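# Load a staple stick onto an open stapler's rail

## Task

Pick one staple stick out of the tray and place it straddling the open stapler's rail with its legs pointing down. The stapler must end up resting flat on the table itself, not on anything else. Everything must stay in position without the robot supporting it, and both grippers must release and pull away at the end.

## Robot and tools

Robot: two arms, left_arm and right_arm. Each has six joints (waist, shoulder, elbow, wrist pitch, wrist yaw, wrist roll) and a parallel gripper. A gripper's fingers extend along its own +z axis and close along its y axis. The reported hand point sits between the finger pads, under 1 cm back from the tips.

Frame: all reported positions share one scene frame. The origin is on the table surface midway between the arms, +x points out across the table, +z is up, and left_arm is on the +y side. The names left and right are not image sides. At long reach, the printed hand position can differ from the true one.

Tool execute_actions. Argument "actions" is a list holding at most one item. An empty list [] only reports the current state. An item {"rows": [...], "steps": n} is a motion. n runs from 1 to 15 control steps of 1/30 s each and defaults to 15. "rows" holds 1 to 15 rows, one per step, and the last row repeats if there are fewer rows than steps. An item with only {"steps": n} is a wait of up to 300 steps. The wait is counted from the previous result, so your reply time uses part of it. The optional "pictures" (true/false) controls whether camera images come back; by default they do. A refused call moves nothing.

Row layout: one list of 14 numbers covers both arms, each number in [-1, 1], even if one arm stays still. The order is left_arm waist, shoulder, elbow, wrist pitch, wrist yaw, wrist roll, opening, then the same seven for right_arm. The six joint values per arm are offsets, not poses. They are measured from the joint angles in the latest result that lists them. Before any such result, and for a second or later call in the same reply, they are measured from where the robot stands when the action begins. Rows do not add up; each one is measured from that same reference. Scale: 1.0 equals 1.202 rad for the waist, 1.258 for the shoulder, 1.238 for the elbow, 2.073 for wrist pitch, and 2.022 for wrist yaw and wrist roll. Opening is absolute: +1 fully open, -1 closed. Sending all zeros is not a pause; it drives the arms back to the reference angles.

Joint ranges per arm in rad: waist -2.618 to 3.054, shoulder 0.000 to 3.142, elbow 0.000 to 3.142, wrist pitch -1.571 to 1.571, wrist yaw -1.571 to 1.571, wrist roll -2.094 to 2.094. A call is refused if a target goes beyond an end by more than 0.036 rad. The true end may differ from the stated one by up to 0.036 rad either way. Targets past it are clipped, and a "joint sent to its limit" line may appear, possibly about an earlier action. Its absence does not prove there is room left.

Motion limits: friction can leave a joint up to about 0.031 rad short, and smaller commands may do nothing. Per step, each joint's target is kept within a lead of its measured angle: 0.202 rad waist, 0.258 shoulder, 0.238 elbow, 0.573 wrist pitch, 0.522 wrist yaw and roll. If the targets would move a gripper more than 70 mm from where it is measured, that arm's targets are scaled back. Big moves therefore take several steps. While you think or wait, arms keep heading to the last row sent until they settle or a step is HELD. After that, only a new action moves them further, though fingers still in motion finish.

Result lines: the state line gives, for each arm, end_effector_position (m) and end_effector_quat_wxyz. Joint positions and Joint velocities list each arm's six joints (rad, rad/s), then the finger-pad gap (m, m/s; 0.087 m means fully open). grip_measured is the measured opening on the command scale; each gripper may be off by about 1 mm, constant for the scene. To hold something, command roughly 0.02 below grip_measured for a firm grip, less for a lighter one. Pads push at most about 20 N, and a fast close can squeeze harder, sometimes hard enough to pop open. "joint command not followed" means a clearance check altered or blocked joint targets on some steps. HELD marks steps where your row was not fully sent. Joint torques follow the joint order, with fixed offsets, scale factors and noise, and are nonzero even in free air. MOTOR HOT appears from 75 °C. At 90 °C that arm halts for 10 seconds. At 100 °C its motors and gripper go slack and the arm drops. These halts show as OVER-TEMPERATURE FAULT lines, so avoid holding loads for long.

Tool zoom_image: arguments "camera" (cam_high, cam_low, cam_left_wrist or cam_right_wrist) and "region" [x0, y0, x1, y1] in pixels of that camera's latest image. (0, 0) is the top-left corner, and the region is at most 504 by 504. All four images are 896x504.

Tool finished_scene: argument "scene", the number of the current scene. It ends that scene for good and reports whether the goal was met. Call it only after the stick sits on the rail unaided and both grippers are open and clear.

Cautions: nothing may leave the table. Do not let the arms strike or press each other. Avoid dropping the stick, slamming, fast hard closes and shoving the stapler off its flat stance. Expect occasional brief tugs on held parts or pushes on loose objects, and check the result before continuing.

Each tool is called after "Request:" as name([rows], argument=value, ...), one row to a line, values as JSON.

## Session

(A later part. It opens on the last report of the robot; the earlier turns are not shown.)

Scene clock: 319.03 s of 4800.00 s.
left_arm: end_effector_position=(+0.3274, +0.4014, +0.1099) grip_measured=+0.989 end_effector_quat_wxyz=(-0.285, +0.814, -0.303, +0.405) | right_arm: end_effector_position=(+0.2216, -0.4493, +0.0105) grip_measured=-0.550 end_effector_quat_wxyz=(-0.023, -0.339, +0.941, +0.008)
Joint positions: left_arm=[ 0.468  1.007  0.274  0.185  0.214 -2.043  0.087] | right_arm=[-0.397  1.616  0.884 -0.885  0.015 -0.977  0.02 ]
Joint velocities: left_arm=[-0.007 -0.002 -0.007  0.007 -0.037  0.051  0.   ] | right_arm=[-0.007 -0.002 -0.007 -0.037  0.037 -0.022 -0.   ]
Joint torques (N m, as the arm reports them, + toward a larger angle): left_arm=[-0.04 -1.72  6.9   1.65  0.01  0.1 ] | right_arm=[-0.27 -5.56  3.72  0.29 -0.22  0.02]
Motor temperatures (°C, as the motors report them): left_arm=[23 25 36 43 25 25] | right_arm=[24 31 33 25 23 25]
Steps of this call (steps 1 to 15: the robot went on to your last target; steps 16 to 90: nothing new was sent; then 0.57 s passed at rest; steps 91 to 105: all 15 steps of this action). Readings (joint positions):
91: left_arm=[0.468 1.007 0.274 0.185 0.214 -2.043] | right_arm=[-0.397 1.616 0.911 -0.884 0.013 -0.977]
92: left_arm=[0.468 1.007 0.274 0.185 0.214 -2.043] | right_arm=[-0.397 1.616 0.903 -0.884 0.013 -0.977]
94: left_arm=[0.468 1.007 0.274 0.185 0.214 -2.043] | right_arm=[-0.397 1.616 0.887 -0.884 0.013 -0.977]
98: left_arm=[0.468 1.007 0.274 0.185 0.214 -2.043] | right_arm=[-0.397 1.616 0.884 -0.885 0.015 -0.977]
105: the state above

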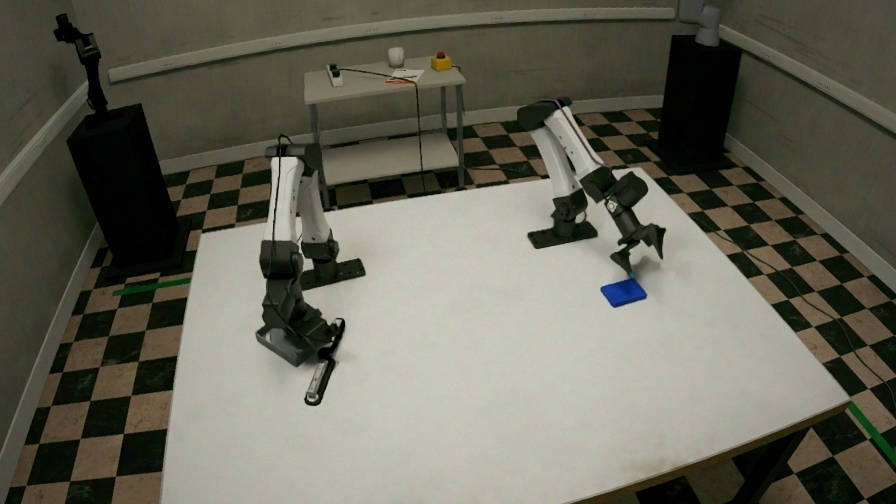

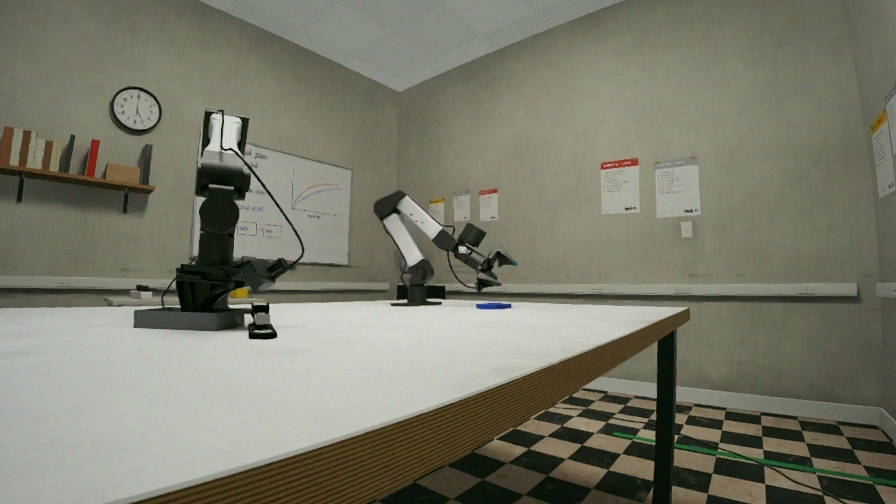

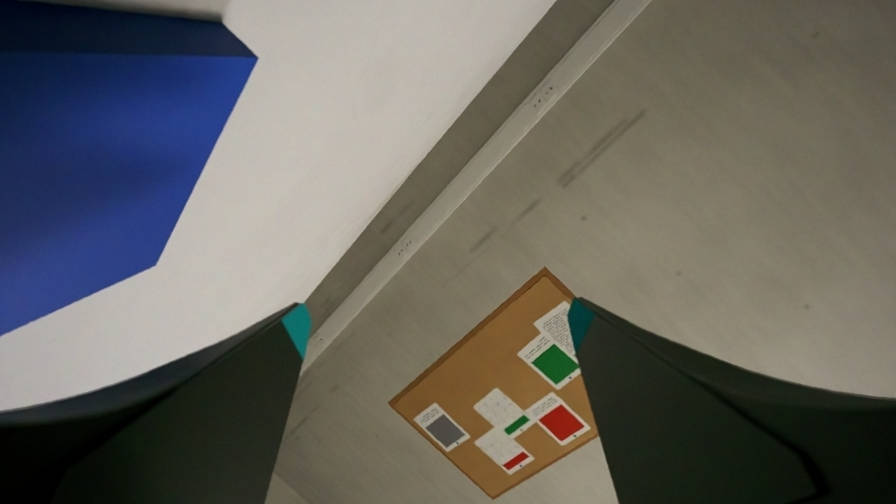

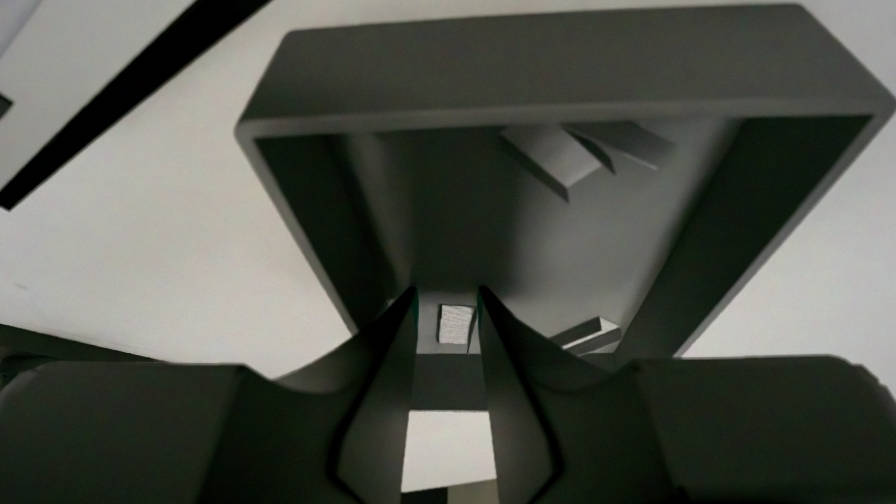

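Shift back a bit via waist (−), then close.

Request:
execute_actions([
  {"rows": [[0,0,0,0,0,0,1,-0.045,0,0,0,0,0,-0.55]], "steps": 12},
], pictures=false)

Request:
execute_actions([
  {"rows": [[0,0,0,0,0,0,1,0,0,0,0,0,0,-0.8]], "steps": 12},
])

Scene clock: 324.07 s of 4800.00 s.
left_arm: end_effector_position=(+0.3274, +0.4014, +0.1099) grip_measured=+0.989 end_effector_quat_wxyz=(-0.285, +0.814, -0.303, +0.405) | right_arm: end_effector_position=(+0.2171, -0.4579, +0.0104) grip_measured=-0.550 end_effector_quat_wxyz=(-0.022, -0.317, +0.948, +0.009)
Joint positions: left_arm=[ 0.468  1.007  0.274  0.185  0.214 -2.043  0.087] | right_arm=[-0.442  1.616  0.884 -0.885  0.013 -0.977  0.02 ]
Joint velocities: left_arm=[ 0.017 -0.002 -0.007 -0.066 -0.022 -0.095 -0.   ] | right_arm=[-0.002 -0.002 -0.007 -0.037 -0.022  0.007 -0.   ]
Joint torques (N m, as the arm reports them, + toward a larger angle): left_arm=[ 0.18 -1.65  6.84  1.66 -0.03  0.09] | right_arm=[-0.99 -5.55  5.95  0.32 -0.18  0.02]
Motor temperatures (°C, as the motors report them): left_arm=[23 25 36 43 25 25] | right_arm=[24 31 33 25 23 25]
Steps of this call (steps 1 to 15: the robot went on to your last target; steps 16 to 90: nothing new was sent; then 1.63 s passed at rest; steps 91 to 102: all 12 steps of this action). Readings (joint positions):
91: left_arm=[0.468 1.007 0.274 0.185 0.214 -2.043] | right_arm=[-0.402 1.616 0.884 -0.885 0.013 -0.977]
92: left_arm=[0.468 1.007 0.274 0.185 0.214 -2.043] | right_arm=[-0.413 1.616 0.884 -0.885 0.013 -0.977]
94: left_arm=[0.468 1.007 0.274 0.185 0.214 -2.043] | right_arm=[-0.435 1.616 0.884 -0.885 0.013 -0.977]
98: left_arm=[0.468 1.007 0.274 0.185 0.214 -2.043] | right_arm=[-0.442 1.616 0.884 -0.885 0.013 -0.977]
102: the state above

Scene clock: 324.47 s of 4800.00 s.
left_arm: end_effector_position=(+0.3274, +0.4014, +0.1099) grip_measured=+0.989 end_effector_quat_wxyz=(-0.285, +0.814, -0.303, +0.405) | right_arm: end_effector_position=(+0.2171, -0.4586, +0.0105) grip_measured=-0.800 end_effector_quat_wxyz=(-0.023, -0.317, +0.948, +0.007)
Joint positions: left_arm=[ 0.468  1.007  0.274  0.185  0.214 -2.043  0.087] | right_arm=[-0.442  1.616  0.884 -0.884  0.016 -0.977  0.009]
Joint velocities: left_arm=[-0.007 -0.007 -0.007 -0.11  -0.051 -0.022 -0.   ] | right_arm=[ 0.007  0.012 -0.012 -0.007 -0.007 -0.007 -0.001]
Joint torques (N m, as the arm reports them, + toward a larger angle): left_arm=[-0.01 -1.66  6.8   1.64 -0.01  0.08] | right_arm=[-0.29 -5.55  5.94  0.31 -0.24  0.02]
Motor temperatures (°C, as the motors report them): left_arm=[23 25 36 43 25 25] | right_arm=[24 31 33 25 23 25]
Steps of this call (steps 1 to 12: all 12 steps of this action). Readings (joint positions):
1: left_arm=[0.468 1.007 0.274 0.185 0.214 -2.043] | right_arm=[-0.442 1.616 0.884 -0.884 0.015 -0.977]
2: left_arm=[0.468 1.007 0.274 0.185 0.214 -2.043] | right_arm=[-0.442 1.616 0.884 -0.884 0.015 -0.977]
4: left_arm=[0.468 1.007 0.274 0.185 0.214 -2.043] | right_arm=[-0.442 1.616 0.884 -0.884 0.016 -0.977]
8: left_arm=[0.468 1.007 0.274 0.185 0.214 -2.043] | right_arm=[-0.442 1.616 0.884 -0.884 0.016 -0.977]
12: the state above

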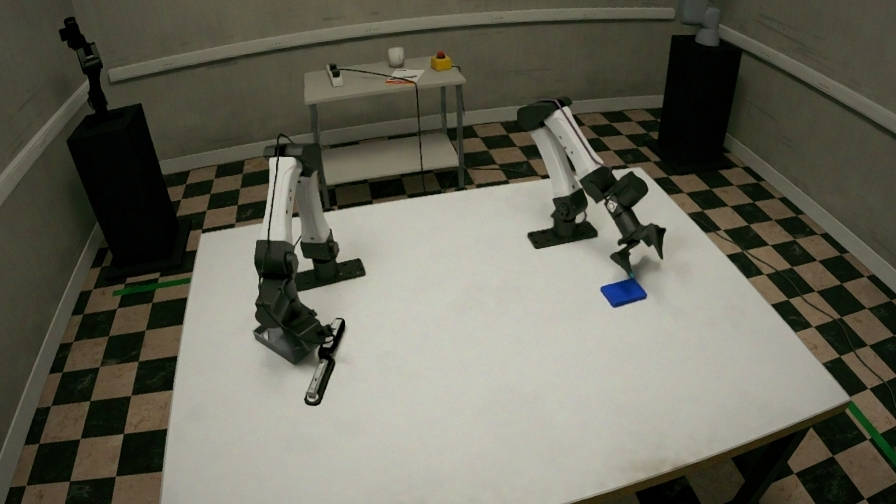

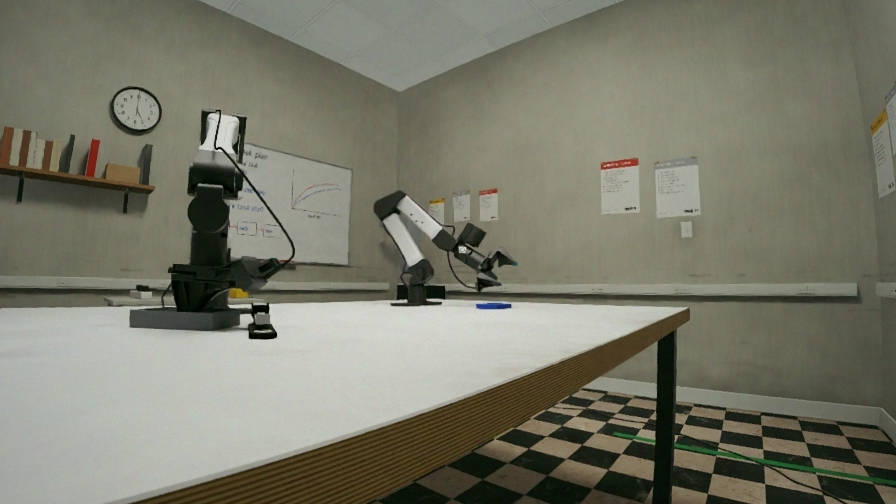

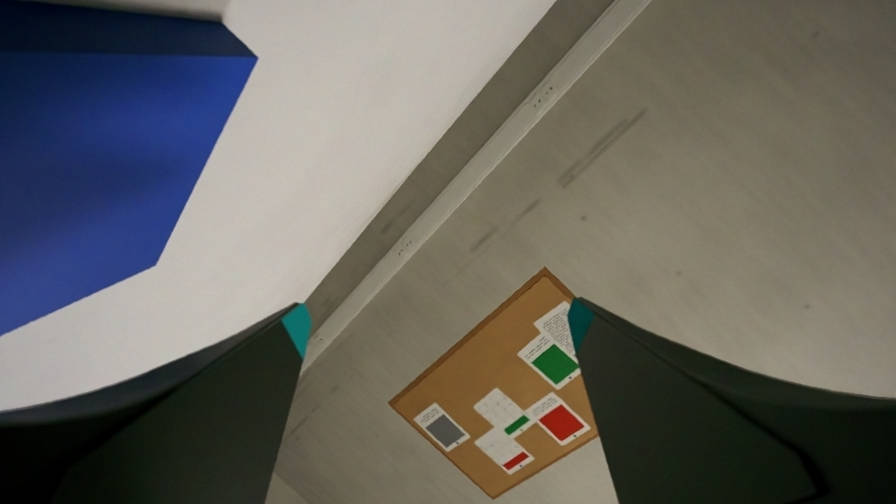

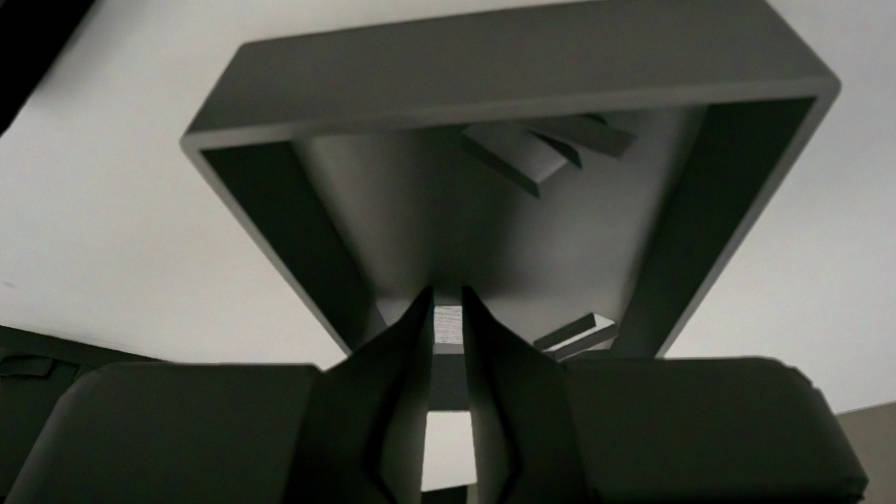

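Request:
execute_actions([
  {"rows": [[0,0,0,0,0,0,1,0.03,-0.08,0.13,-0.12,0,0.3,-0.55]], "steps": 12},
], pictures=false)

Request:
execute_actions([
  {"rows": [[0,0,0,0,0,0,1,-0.38,-0.16,-0.19,0.02,0,1.0,-0.55]], "steps": 15},
], pictures=false)

Request:
execute_actions([
  {"steps": 40},
])

Scene clock: 334.00 s of 4800.00 s.
left_arm: end_effector_position=(+0.3274, +0.4014, +0.1099) grip_measured=+0.989 end_effector_quat_wxyz=(-0.285, +0.814, -0.303, +0.405) | right_arm: end_effector_position=(+0.2153, -0.4333, +0.0666) grip_measured=-0.550 end_effector_quat_wxyz=(-0.010, -0.060, +0.998, -0.005)
Joint positions: left_arm=[ 0.468  1.007  0.274  0.185  0.214 -2.043  0.087] | right_arm=[-0.413  1.52   1.032 -1.098  0.017 -0.422  0.02 ]
Joint velocities: left_arm=[-0.017 -0.002 -0.022  0.022  0.007  0.007 -0.001] | right_arm=[-0.012 -0.012 -0.017 -0.168  0.037  0.256  0.   ]
Joint torques (N m, as the arm reports them, + toward a larger angle): left_arm=[ 0.05 -1.72  6.93  1.63 -0.02  0.09] | right_arm=[ 0.27 -5.55  7.83  0.31 -0.19  0.09]
Motor temperatures (°C, as the motors report them): left_arm=[23 25 36 43 25 25] | right_arm=[24 30 33 24 23 25]
Steps of this call (steps 1 to 15: the robot went on to your last target; steps 16 to 90: nothing new was sent; then 6.13 s passed at rest; steps 91 to 102: all 12 steps of this action). Readings (joint positions):
91: left_arm=[0.468 1.007 0.274 0.185 0.214 -2.043] | right_arm=[-0.438 1.612 0.903 -0.921 0.017 -0.898]
92: left_arm=[0.468 1.007 0.274 0.185 0.214 -2.043] | right_arm=[-0.431 1.601 0.935 -0.973 0.017 -0.799]
94: left_arm=[0.468 1.007 0.274 0.185 0.214 -2.043] | right_arm=[-0.417 1.558 0.995 -1.023 0.017 -0.647]
98: left_arm=[0.468 1.007 0.274 0.185 0.214 -2.043] | right_arm=[-0.413 1.520 1.032 -1.064 0.017 -0.487]
102: the state above

Scene clock: 334.50 s of 4800.00 s.
left_arm: end_effector_position=(+0.3274, +0.4014, +0.1099) grip_measured=+0.989 end_effector_quat_wxyz=(-0.285, +0.814, -0.303, +0.405) | right_arm: end_effector_position=(+0.1718, -0.4499, +0.0509) grip_measured=-0.550 end_effector_quat_wxyz=(-0.006, +0.783, +0.622, -0.012)
Joint positions: left_arm=[ 0.468  1.007  0.274  0.185  0.214 -2.043  0.087] | right_arm=[-0.868  1.337  0.818 -1.066  0.022  1.043  0.02 ]
Joint velocities: left_arm=[-0.012 -0.017  0.007 -0.022 -0.022  0.066  0.   ] | right_arm=[ 0.002 -0.002  0.002 -0.051  0.037  2.777  0.   ]
Joint torques (N m, as the arm reports them, + toward a larger angle): left_arm=[ 0.01 -1.56  6.87  1.64 -0.03  0.09] | right_arm=[-0.43 -5.01  4.61  0.46 -0.13  0.03]
Motor temperatures (°C, as the motors report them): left_arm=[23 25 36 43 25 25] | right_arm=[24 30 33 24 23 25]
Steps of this call (steps 1 to 15: all 15 steps of this action). Readings (joint positions):
1: left_arm=[0.468 1.007 0.274 0.185 0.214 -2.043] | right_arm=[-0.436 1.493 0.996 -1.067 0.006 -0.344]
2: left_arm=[0.468 1.007 0.274 0.185 0.214 -2.043] | right_arm=[-0.496 1.439 0.930 -1.041 0.002 -0.245]
4: left_arm=[0.468 1.007 0.274 0.185 0.214 -2.043] | right_arm=[-0.653 1.357 0.843 -1.058 0.008 -0.047]
8: left_arm=[0.468 1.007 0.274 0.185 0.214 -2.043] | right_arm=[-0.861 1.337 0.818 -1.066 0.022 0.351]
15: the state above

Scene clock: 335.83 s of 4800.00 s.
left_arm: end_effector_position=(+0.3274, +0.4014, +0.1099) grip_measured=+0.989 end_effector_quat_wxyz=(-0.285, +0.814, -0.303, +0.405) | right_arm: end_effector_position=(+0.1916, -0.4608, +0.0504) grip_measured=-0.550 end_effector_quat_wxyz=(-0.002, +0.922, +0.386, -0.013)
Joint positions: left_arm=[ 0.468  1.007  0.274  0.185  0.214 -2.043  0.087] | right_arm=[-0.868  1.337  0.818 -1.066  0.022  1.592  0.02 ]
Joint velocities: left_arm=[-0.002 -0.012 -0.012 -0.007 -0.037 -0.022  0.   ] | right_arm=[-0.002 -0.007  0.007  0.007 -0.022 -0.051 -0.001]
Joint torques (N m, as the arm reports them, + toward a larger angle): left_arm=[-0.02 -1.64  6.97  1.63  0.01  0.1 ] | right_arm=[-0.42 -4.95  4.59  0.41 -0.12  0.11]
Motor temperatures (°C, as the motors report them): left_arm=[23 25 36 43 25 25] | right_arm=[24 30 33 24 23 25]
Steps of this call (steps 1 to 40: the robot went on to your last target). Readings (joint positions):
1: left_arm=[0.468 1.007 0.274 0.185 0.214 -2.043] | right_arm=[-0.868 1.337 0.818 -1.066 0.022 1.141]
2: left_arm=[0.468 1.007 0.274 0.185 0.214 -2.043] | right_arm=[-0.868 1.337 0.818 -1.066 0.022 1.231]
4: left_arm=[0.468 1.007 0.274 0.185 0.214 -2.043] | right_arm=[-0.868 1.337 0.818 -1.066 0.022 1.362]
8: left_arm=[0.468 1.007 0.274 0.185 0.214 -2.043] | right_arm=[-0.868 1.337 0.818 -1.066 0.022 1.498]
40: the state above

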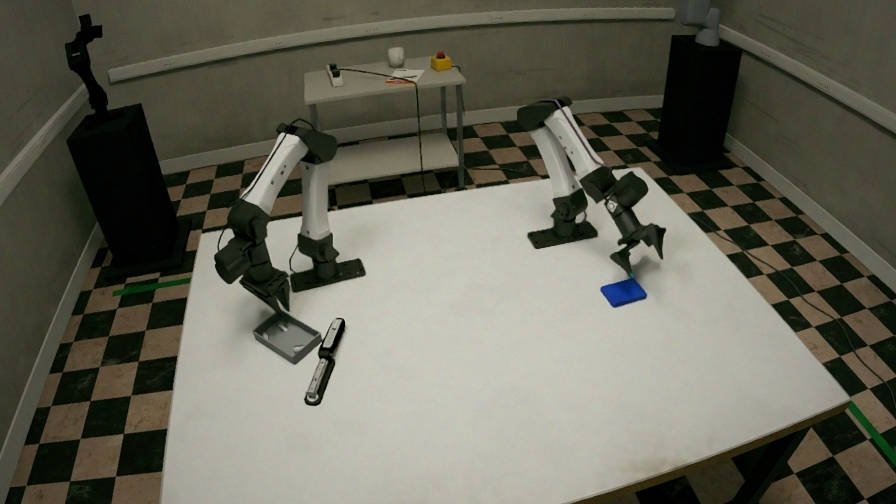

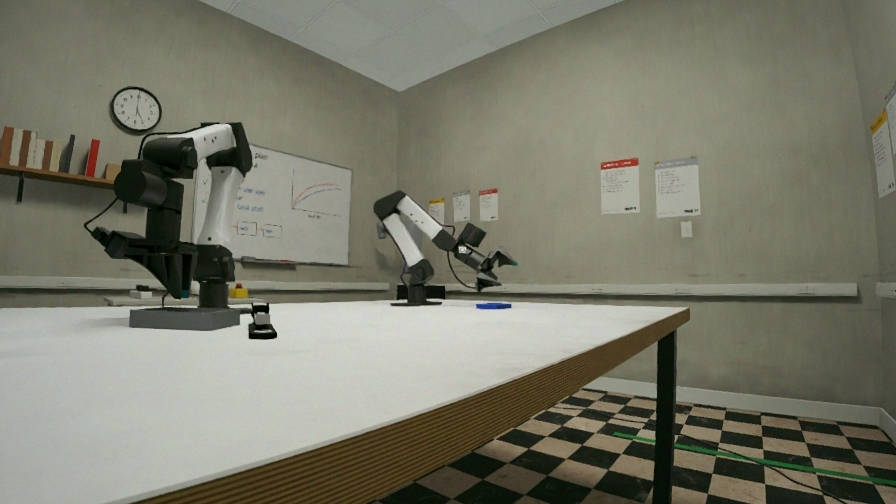

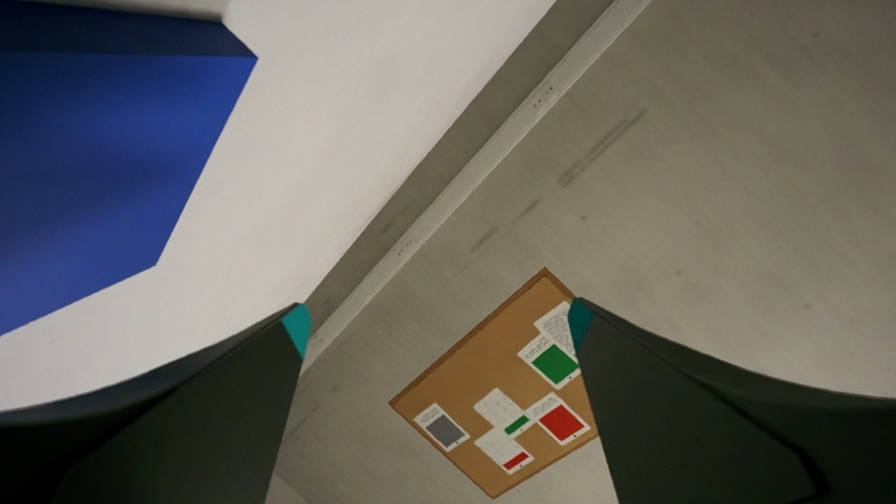

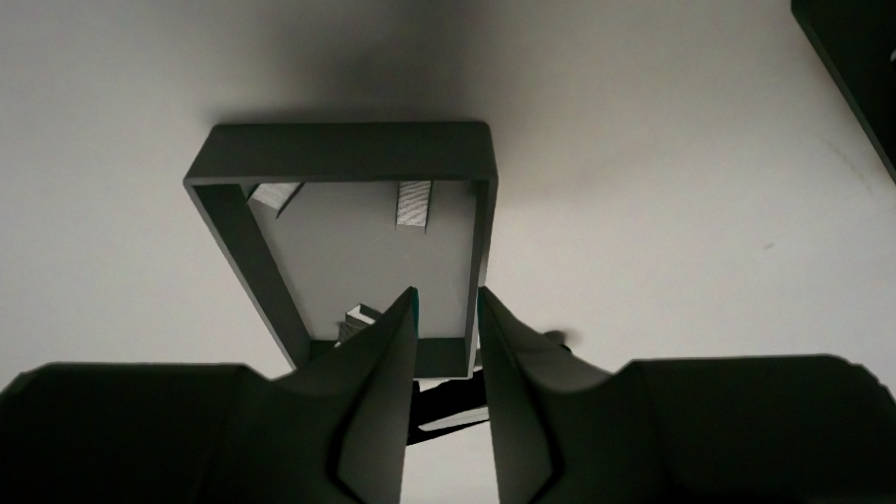

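Request:
execute_actions([
  {"rows": [[0,0,0,0,0,0,1,-0.067,0.03,0.03,0,0,0.02,-0.55]], "steps": 12},
], pictures=false)

Request:
execute_actions([
  {"rows": [[0,0,0,0,0,0,1,0,0.04,-0.05,0.06,0,0,-0.55]], "steps": 15},
])

Scene clock: 342.37 s of 4800.00 s.
left_arm: end_effector_position=(+0.3274, +0.4014, +0.1099) grip_measured=+0.989 end_effector_quat_wxyz=(-0.285, +0.814, -0.303, +0.405) | right_arm: end_effector_position=(+0.1845, -0.4743, +0.0481) grip_measured=-0.550 end_effector_quat_wxyz=(-0.010, +0.941, +0.337, -0.015)
Joint positions: left_arm=[ 0.468  1.007  0.274  0.185  0.214 -2.043  0.087] | right_arm=[-0.942  1.358  0.824 -1.066  0.02   1.622  0.02 ]
Joint velocities: left_arm=[ 0.002  0.007  0.012 -0.066 -0.022 -0.037  0.   ] | right_arm=[ 0.017  0.017 -0.007  0.051  0.007  0.007 -0.   ]
Joint torques (N m, as the arm reports them, + toward a larger angle): left_arm=[ 0.01 -1.66  6.94  1.65  0.    0.12] | right_arm=[-0.83 -2.33  9.14  0.28 -0.06  0.12]
Motor temperatures (°C, as the motors report them): left_arm=[23 25 36 43 25 25] | right_arm=[24 30 33 24 23 25]
Steps of this call (steps 1 to 15: the robot went on to your last target; steps 16 to 90: nothing new was sent; then 3.13 s passed at rest; steps 91 to 102: all 12 steps of this action). Readings (joint positions):
91: left_arm=[0.468 1.007 0.274 0.185 0.214 -2.043] | right_arm=[-0.879 1.340 0.819 -1.066 0.019 1.597]
92: left_arm=[0.468 1.007 0.274 0.185 0.214 -2.043] | right_arm=[-0.902 1.345 0.821 -1.066 0.019 1.602]
94: left_arm=[0.468 1.007 0.274 0.185 0.214 -2.043] | right_arm=[-0.935 1.355 0.824 -1.066 0.020 1.610]
98: left_arm=[0.468 1.007 0.274 0.185 0.214 -2.043] | right_arm=[-0.942 1.358 0.824 -1.066 0.020 1.619]
102: the state above

Scene clock: 342.87 s of 4800.00 s.
left_arm: end_effector_position=(+0.3274, +0.4014, +0.1099) grip_measured=+0.989 end_effector_quat_wxyz=(-0.285, +0.814, -0.303, +0.405) | right_arm: end_effector_position=(+0.1906, -0.4809, +0.0311) grip_measured=-0.550 end_effector_quat_wxyz=(+0.001, +0.941, +0.337, -0.011)
Joint positions: left_arm=[ 0.468  1.007  0.274  0.185  0.214 -2.043  0.087] | right_arm=[-0.942  1.395  0.782 -0.963  0.02   1.622  0.02 ]
Joint velocities: left_arm=[-0.002 -0.007  0.002  0.051  0.051  0.007  0.001] | right_arm=[ 0.012 -0.002  0.002  0.037 -0.066  0.066  0.001]
Joint torques (N m, as the arm reports them, + toward a larger angle): left_arm=[-0.02 -1.58  6.9   1.65 -0.01  0.1 ] | right_arm=[-0.28 -2.9   4.56  0.53 -0.08  0.02]
Motor temperatures (°C, as the motors report them): left_arm=[23 25 36 43 25 25] | right_arm=[24 30 33 24 23 25]
Steps of this call (steps 1 to 15: all 15 steps of this action). Readings (joint positions):
1: left_arm=[0.468 1.007 0.274 0.185 0.214 -2.043] | right_arm=[-0.942 1.360 0.819 -1.054 0.020 1.622]
2: left_arm=[0.468 1.007 0.274 0.185 0.214 -2.043] | right_arm=[-0.942 1.367 0.809 -1.032 0.020 1.622]
4: left_arm=[0.468 1.007 0.274 0.185 0.214 -2.043] | right_arm=[-0.942 1.386 0.792 -1.004 0.020 1.622]
8: left_arm=[0.468 1.007 0.274 0.185 0.214 -2.043] | right_arm=[-0.942 1.395 0.782 -0.980 0.020 1.622]
15: the state above

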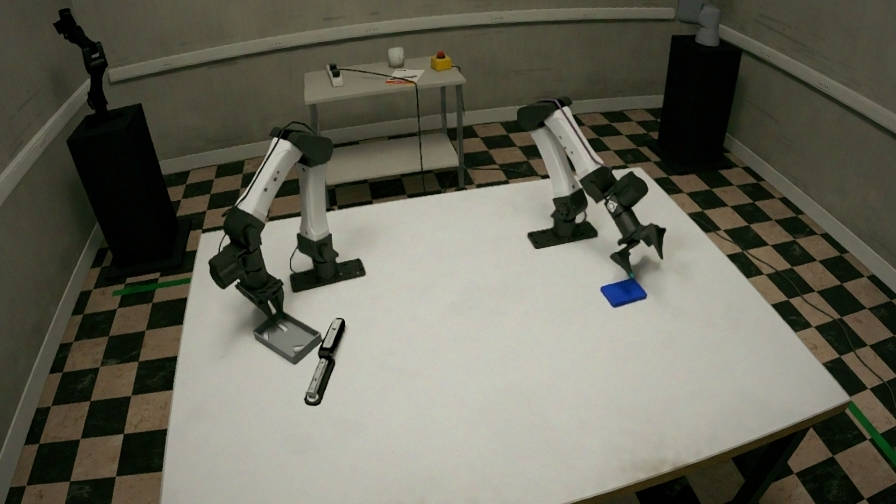

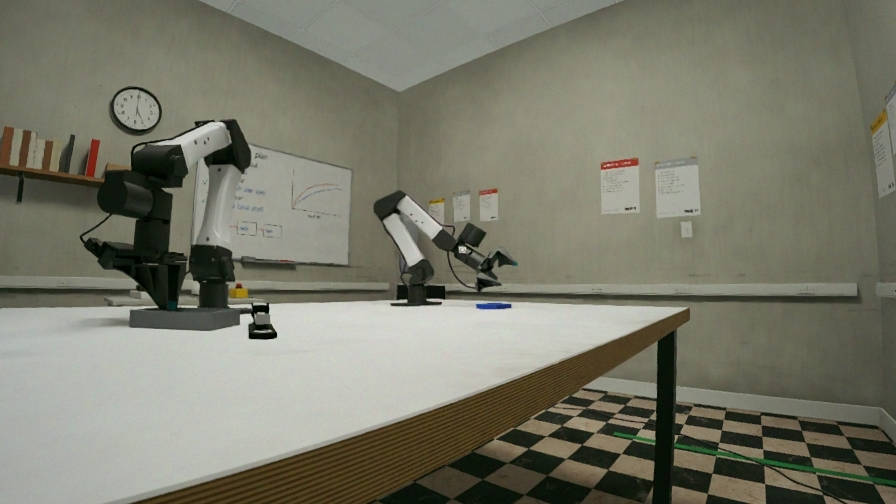

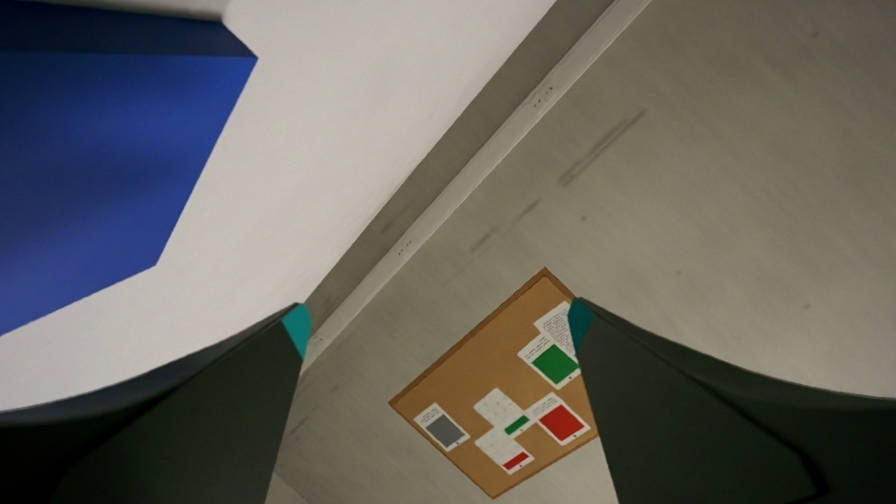

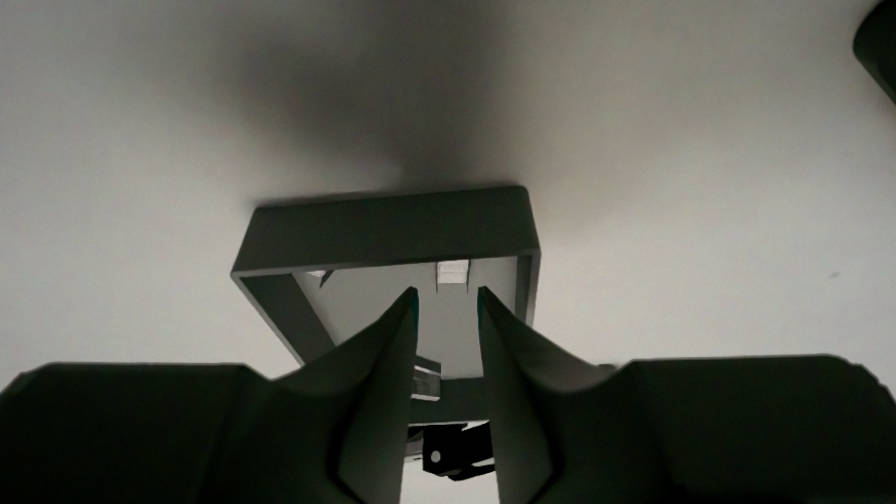

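Good. Descend straight 20 mm and close.

Request:
execute_actions([
  {"rows": [[0,0,0,0,0,0,1,0,0.035,-0.065,0.055,0,0,-0.55]], "steps": 15},
], pictures=false)

Request:
execute_actions([
  {"rows": [[0,0,0,0,0,0,1,0,0,0,0,0,0,-0.8]], "steps": 12},
])

Scene clock: 347.90 s of 4800.00 s.
left_arm: end_effector_position=(+0.3274, +0.4014, +0.1099) grip_measured=+0.989 end_effector_quat_wxyz=(-0.285, +0.814, -0.303, +0.405) | right_arm: end_effector_position=(+0.1924, -0.4813, +0.0138) grip_measured=-0.550 end_effector_quat_wxyz=(+0.005, +0.941, +0.337, -0.006)
Joint positions: left_arm=[ 0.468  1.007  0.274  0.185  0.214 -2.043  0.087] | right_arm=[-0.942  1.422  0.727 -0.871  0.014  1.622  0.02 ]
Joint velocities: left_arm=[-0.017 -0.017 -0.012 -0.051 -0.007 -0.037 -0.   ] | right_arm=[ 0.007 -0.012 -0.002  0.007  0.051 -0.037 -0.   ]
Joint torques (N m, as the arm reports them, + toward a larger angle): left_arm=[-0.1  -1.73  6.84  1.68 -0.02  0.09] | right_arm=[-0.31 -2.59  3.86  0.56 -0.02  0.02]
Motor temperatures (°C, as the motors report them): left_arm=[23 25 36 43 25 25] | right_arm=[24 29 33 25 23 25]
Steps of this call (steps 1 to 15: the robot went on to your last target; steps 16 to 90: nothing new was sent; then 1.53 s passed at rest; steps 91 to 105: all 15 steps of this action). Readings (joint positions):
91: left_arm=[0.468 1.007 0.274 0.185 0.214 -2.043] | right_arm=[-0.942 1.397 0.774 -0.945 0.020 1.622]
92: left_arm=[0.468 1.007 0.274 0.185 0.214 -2.043] | right_arm=[-0.942 1.401 0.759 -0.923 0.020 1.622]
94: left_arm=[0.468 1.007 0.274 0.185 0.214 -2.043] | right_arm=[-0.942 1.416 0.734 -0.902 0.020 1.622]
98: left_arm=[0.468 1.007 0.274 0.185 0.214 -2.043] | right_arm=[-0.942 1.422 0.727 -0.886 0.014 1.622]
105: the state above

Scene clock: 348.30 s of 4800.00 s.
left_arm: end_effector_position=(+0.3274, +0.4014, +0.1099) grip_measured=+0.989 end_effector_quat_wxyz=(-0.285, +0.814, -0.303, +0.405) | right_arm: end_effector_position=(+0.1924, -0.4813, +0.0138) grip_measured=-0.754 end_effector_quat_wxyz=(+0.005, +0.941, +0.337, -0.006)
Joint positions: left_arm=[ 0.468  1.007  0.274  0.185  0.214 -2.043  0.087] | right_arm=[-0.942  1.422  0.727 -0.871  0.014  1.622  0.011]
Joint velocities: left_arm=[-0.002 -0.007  0.002  0.007 -0.095 -0.037  0.001] | right_arm=[-0.012 -0.017 -0.017 -0.051 -0.066 -0.066 -0.001]
Joint torques (N m, as the arm reports them, + toward a larger angle): left_arm=[-0.07 -1.51  6.98  1.67  0.    0.13] | right_arm=[-0.29 -3.98  6.1   0.36 -0.08  0.02]
Motor temperatures (°C, as the motors report them): left_arm=[23 25 36 43 25 25] | right_arm=[24 29 33 25 23 25]
Steps of this call (steps 1 to 12: all 12 steps of this action). Readings (joint positions):
1: left_arm=[0.468 1.007 0.274 0.185 0.214 -2.043] | right_arm=[-0.942 1.422 0.727 -0.871 0.014 1.622]
2: left_arm=[0.468 1.007 0.274 0.185 0.214 -2.043] | right_arm=[-0.942 1.422 0.727 -0.871 0.014 1.622]
4: left_arm=[0.468 1.007 0.274 0.185 0.214 -2.043] | right_arm=[-0.942 1.422 0.727 -0.871 0.014 1.622]
8: left_arm=[0.468 1.007 0.274 0.185 0.214 -2.043] | right_arm=[-0.942 1.422 0.727 -0.871 0.014 1.622]
12: the state above

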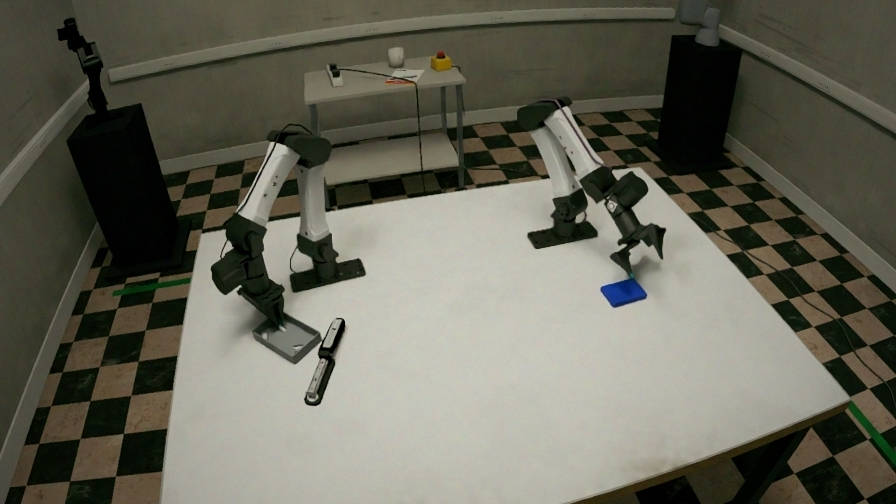

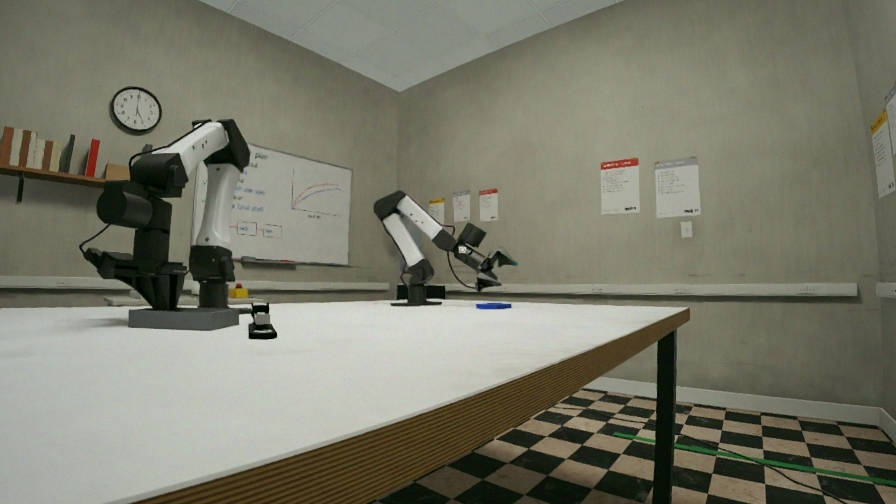

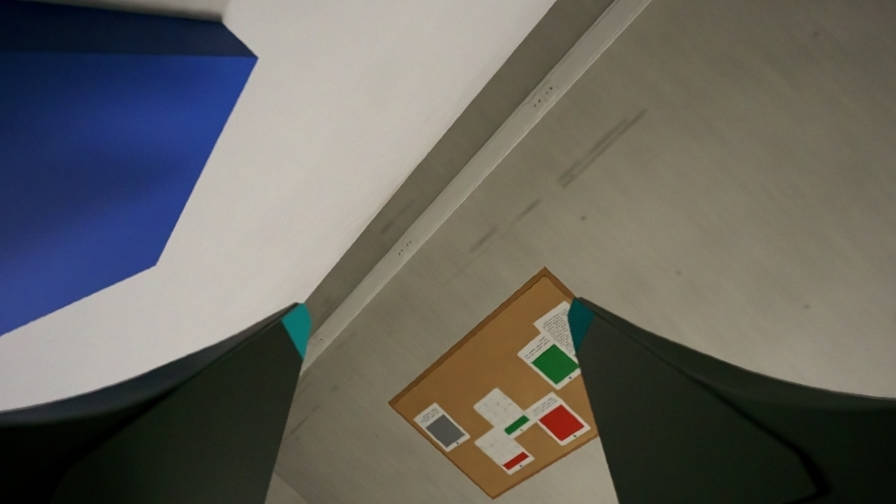

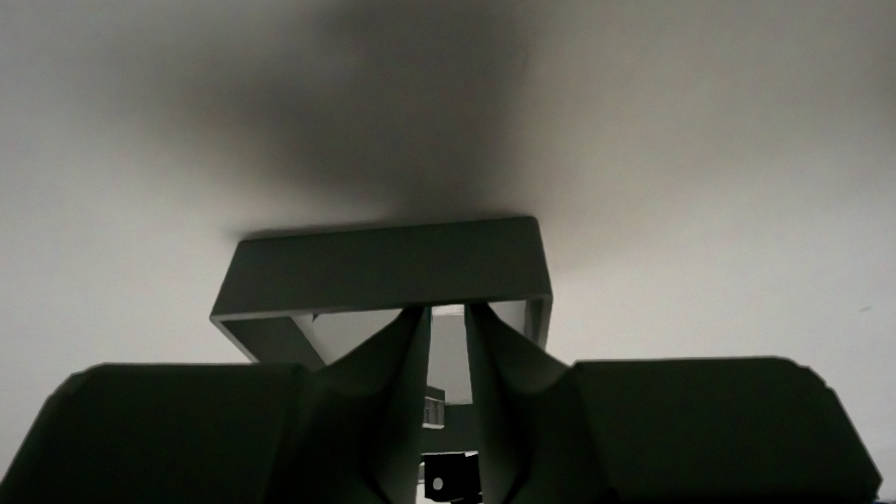

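Request:
execute_actions([
  {"rows": [[0,0,0,0,0,0,1,0,-0.06,0.2,-0.15,0,0,-0.8]], "steps": 15},
], pictures=false)

Request:
execute_actions([
  {"rows": [[0,0,0,0,0,0,1,1.0,0,0,0.5,0,-0.025,-0.8]], "steps": 15},
], pictures=false)

Request:
execute_actions([
  {"steps": 40},
], pictures=false)

Scene clock: 364.90 s of 4800.00 s.
left_arm: end_effector_position=(+0.3274, +0.4014, +0.1099) grip_measured=+0.989 end_effector_quat_wxyz=(-0.285, +0.814, -0.303, +0.405) | right_arm: end_effector_position=(+0.2000, -0.4894, +0.0851) grip_measured=-0.754 end_effector_quat_wxyz=(+0.017, +0.941, +0.337, -0.000)
Joint positions: left_arm=[ 0.468  1.007  0.274  0.185  0.214 -2.043  0.087] | right_arm=[-0.942  1.35   0.966 -1.155  0.013  1.622  0.011]
Joint velocities: left_arm=[ 0.002  0.002 -0.002  0.081  0.007 -0.081 -0.   ] | right_arm=[ 0.007 -0.017  0.002 -0.139  0.022 -0.022  0.   ]
Joint torques (N m, as the arm reports them, + toward a larger angle): left_arm=[-0.03 -1.58  6.8   1.66  0.02  0.12] | right_arm=[-0.29 -4.11  7.38  0.29 -0.07  0.02]
Motor temperatures (°C, as the motors report them): left_arm=[23 25 36 44 25 25] | right_arm=[24 28 33 24 23 25]
Steps of this call (steps 1 to 15: the robot went on to your last target; steps 16 to 90: nothing new was sent; then 13.10 s passed at rest; steps 91 to 105: all 15 steps of this action). Readings (joint positions):
91: left_arm=[0.468 1.007 0.274 0.185 0.214 -2.043] | right_arm=[-0.942 1.420 0.756 -0.920 0.013 1.622]
92: left_arm=[0.468 1.007 0.274 0.185 0.214 -2.043] | right_arm=[-0.942 1.415 0.811 -0.992 0.013 1.622]
94: left_arm=[0.468 1.007 0.274 0.185 0.214 -2.043] | right_arm=[-0.942 1.383 0.914 -1.048 0.013 1.622]
98: left_arm=[0.468 1.007 0.274 0.185 0.214 -2.043] | right_arm=[-0.942 1.350 0.966 -1.096 0.013 1.622]
105: the state above

Scene clock: 365.40 s of 4800.00 s.
left_arm: end_effector_position=(+0.3274, +0.4014, +0.1099) grip_measured=+0.989 end_effector_quat_wxyz=(-0.285, +0.814, -0.303, +0.405) | right_arm: end_effector_position=(+0.4268, -0.3771, +0.1747) grip_measured=-0.754 end_effector_quat_wxyz=(+0.327, +0.696, +0.580, +0.270)
Joint positions: left_arm=[ 0.468  1.007  0.274  0.185  0.214 -2.043  0.087] | right_arm=[-0.266  1.35   0.965 -0.31   0.023  1.587  0.011]
Joint velocities: left_arm=[-0.017  0.012  0.007  0.022  0.007 -0.007 -0.001] | right_arm=[ 1.697 -0.002 -0.012  1.106  0.037 -0.007  0.001]
Joint torques (N m, as the arm reports them, + toward a larger angle): left_arm=[-0.03 -1.52  6.85  1.66 -0.01  0.09] | right_arm=[ 0.42 -4.92  8.17  1.98 -0.19 -0.11]
Motor temperatures (°C, as the motors report them): left_arm=[23 25 36 44 25 25] | right_arm=[24 28 33 25 23 25]
Steps of this call (steps 1 to 15: all 15 steps of this action). Readings (joint positions):
1: left_arm=[0.468 1.007 0.274 0.185 0.214 -2.043] | right_arm=[-0.925 1.350 0.965 -1.127 0.020 1.620]
2: left_arm=[0.468 1.007 0.274 0.185 0.214 -2.043] | right_arm=[-0.885 1.350 0.965 -1.065 0.022 1.616]
4: left_arm=[0.468 1.007 0.274 0.185 0.214 -2.043] | right_arm=[-0.794 1.350 0.965 -0.928 0.022 1.608]
8: left_arm=[0.468 1.007 0.274 0.185 0.214 -2.043] | right_arm=[-0.619 1.350 0.965 -0.669 0.021 1.598]
15: the state above

Scene clock: 366.73 s of 4800.00 s.
left_arm: end_effector_position=(+0.3274, +0.4014, +0.1099) grip_measured=+0.989 end_effector_quat_wxyz=(-0.285, +0.814, -0.303, +0.405) | right_arm: end_effector_position=(+0.4035, -0.1558, +0.2089) grip_measured=-0.754 end_effector_quat_wxyz=(+0.280, +0.491, +0.715, +0.412)
Joint positions: left_arm=[ 0.468  1.007  0.274  0.185  0.214 -2.043  0.087] | right_arm=[ 0.268  1.35   0.965 -0.144  0.006  1.579  0.011]
Joint velocities: left_arm=[-0.002 -0.027  0.012  0.051  0.022 -0.125 -0.   ] | right_arm=[-0.002 -0.017 -0.002 -0.125 -0.081 -0.007 -0.001]
Joint torques (N m, as the arm reports them, + toward a larger angle): left_arm=[ 0.1  -1.64  6.84  1.65  0.    0.1 ] | right_arm=[-0.96 -5.1   8.35  2.41 -0.05 -0.13]
Motor temperatures (°C, as the motors report them): left_arm=[23 25 36 44 25 25] | right_arm=[24 28 34 25 23 25]
Steps of this call (steps 1 to 30: the robot went on to your last target; steps 31 to 40: nothing new was sent). Readings (joint positions):
1: left_arm=[0.468 1.007 0.274 0.185 0.214 -2.043] | right_arm=[-0.205 1.350 0.965 -0.277 0.023 1.585]
2: left_arm=[0.468 1.007 0.274 0.185 0.214 -2.043] | right_arm=[-0.141 1.350 0.965 -0.250 0.022 1.584]
4: left_arm=[0.468 1.007 0.274 0.185 0.214 -2.043] | right_arm=[-0.010 1.350 0.965 -0.209 0.021 1.583]
8: left_arm=[0.468 1.007 0.274 0.185 0.214 -2.043] | right_arm=[0.233 1.350 0.965 -0.164 0.009 1.580]
40: the state above
All arms were judged still, so your last target was given up. Only a new action makes them travel on or press farther. Fingers that are still opening or closing keep moving.


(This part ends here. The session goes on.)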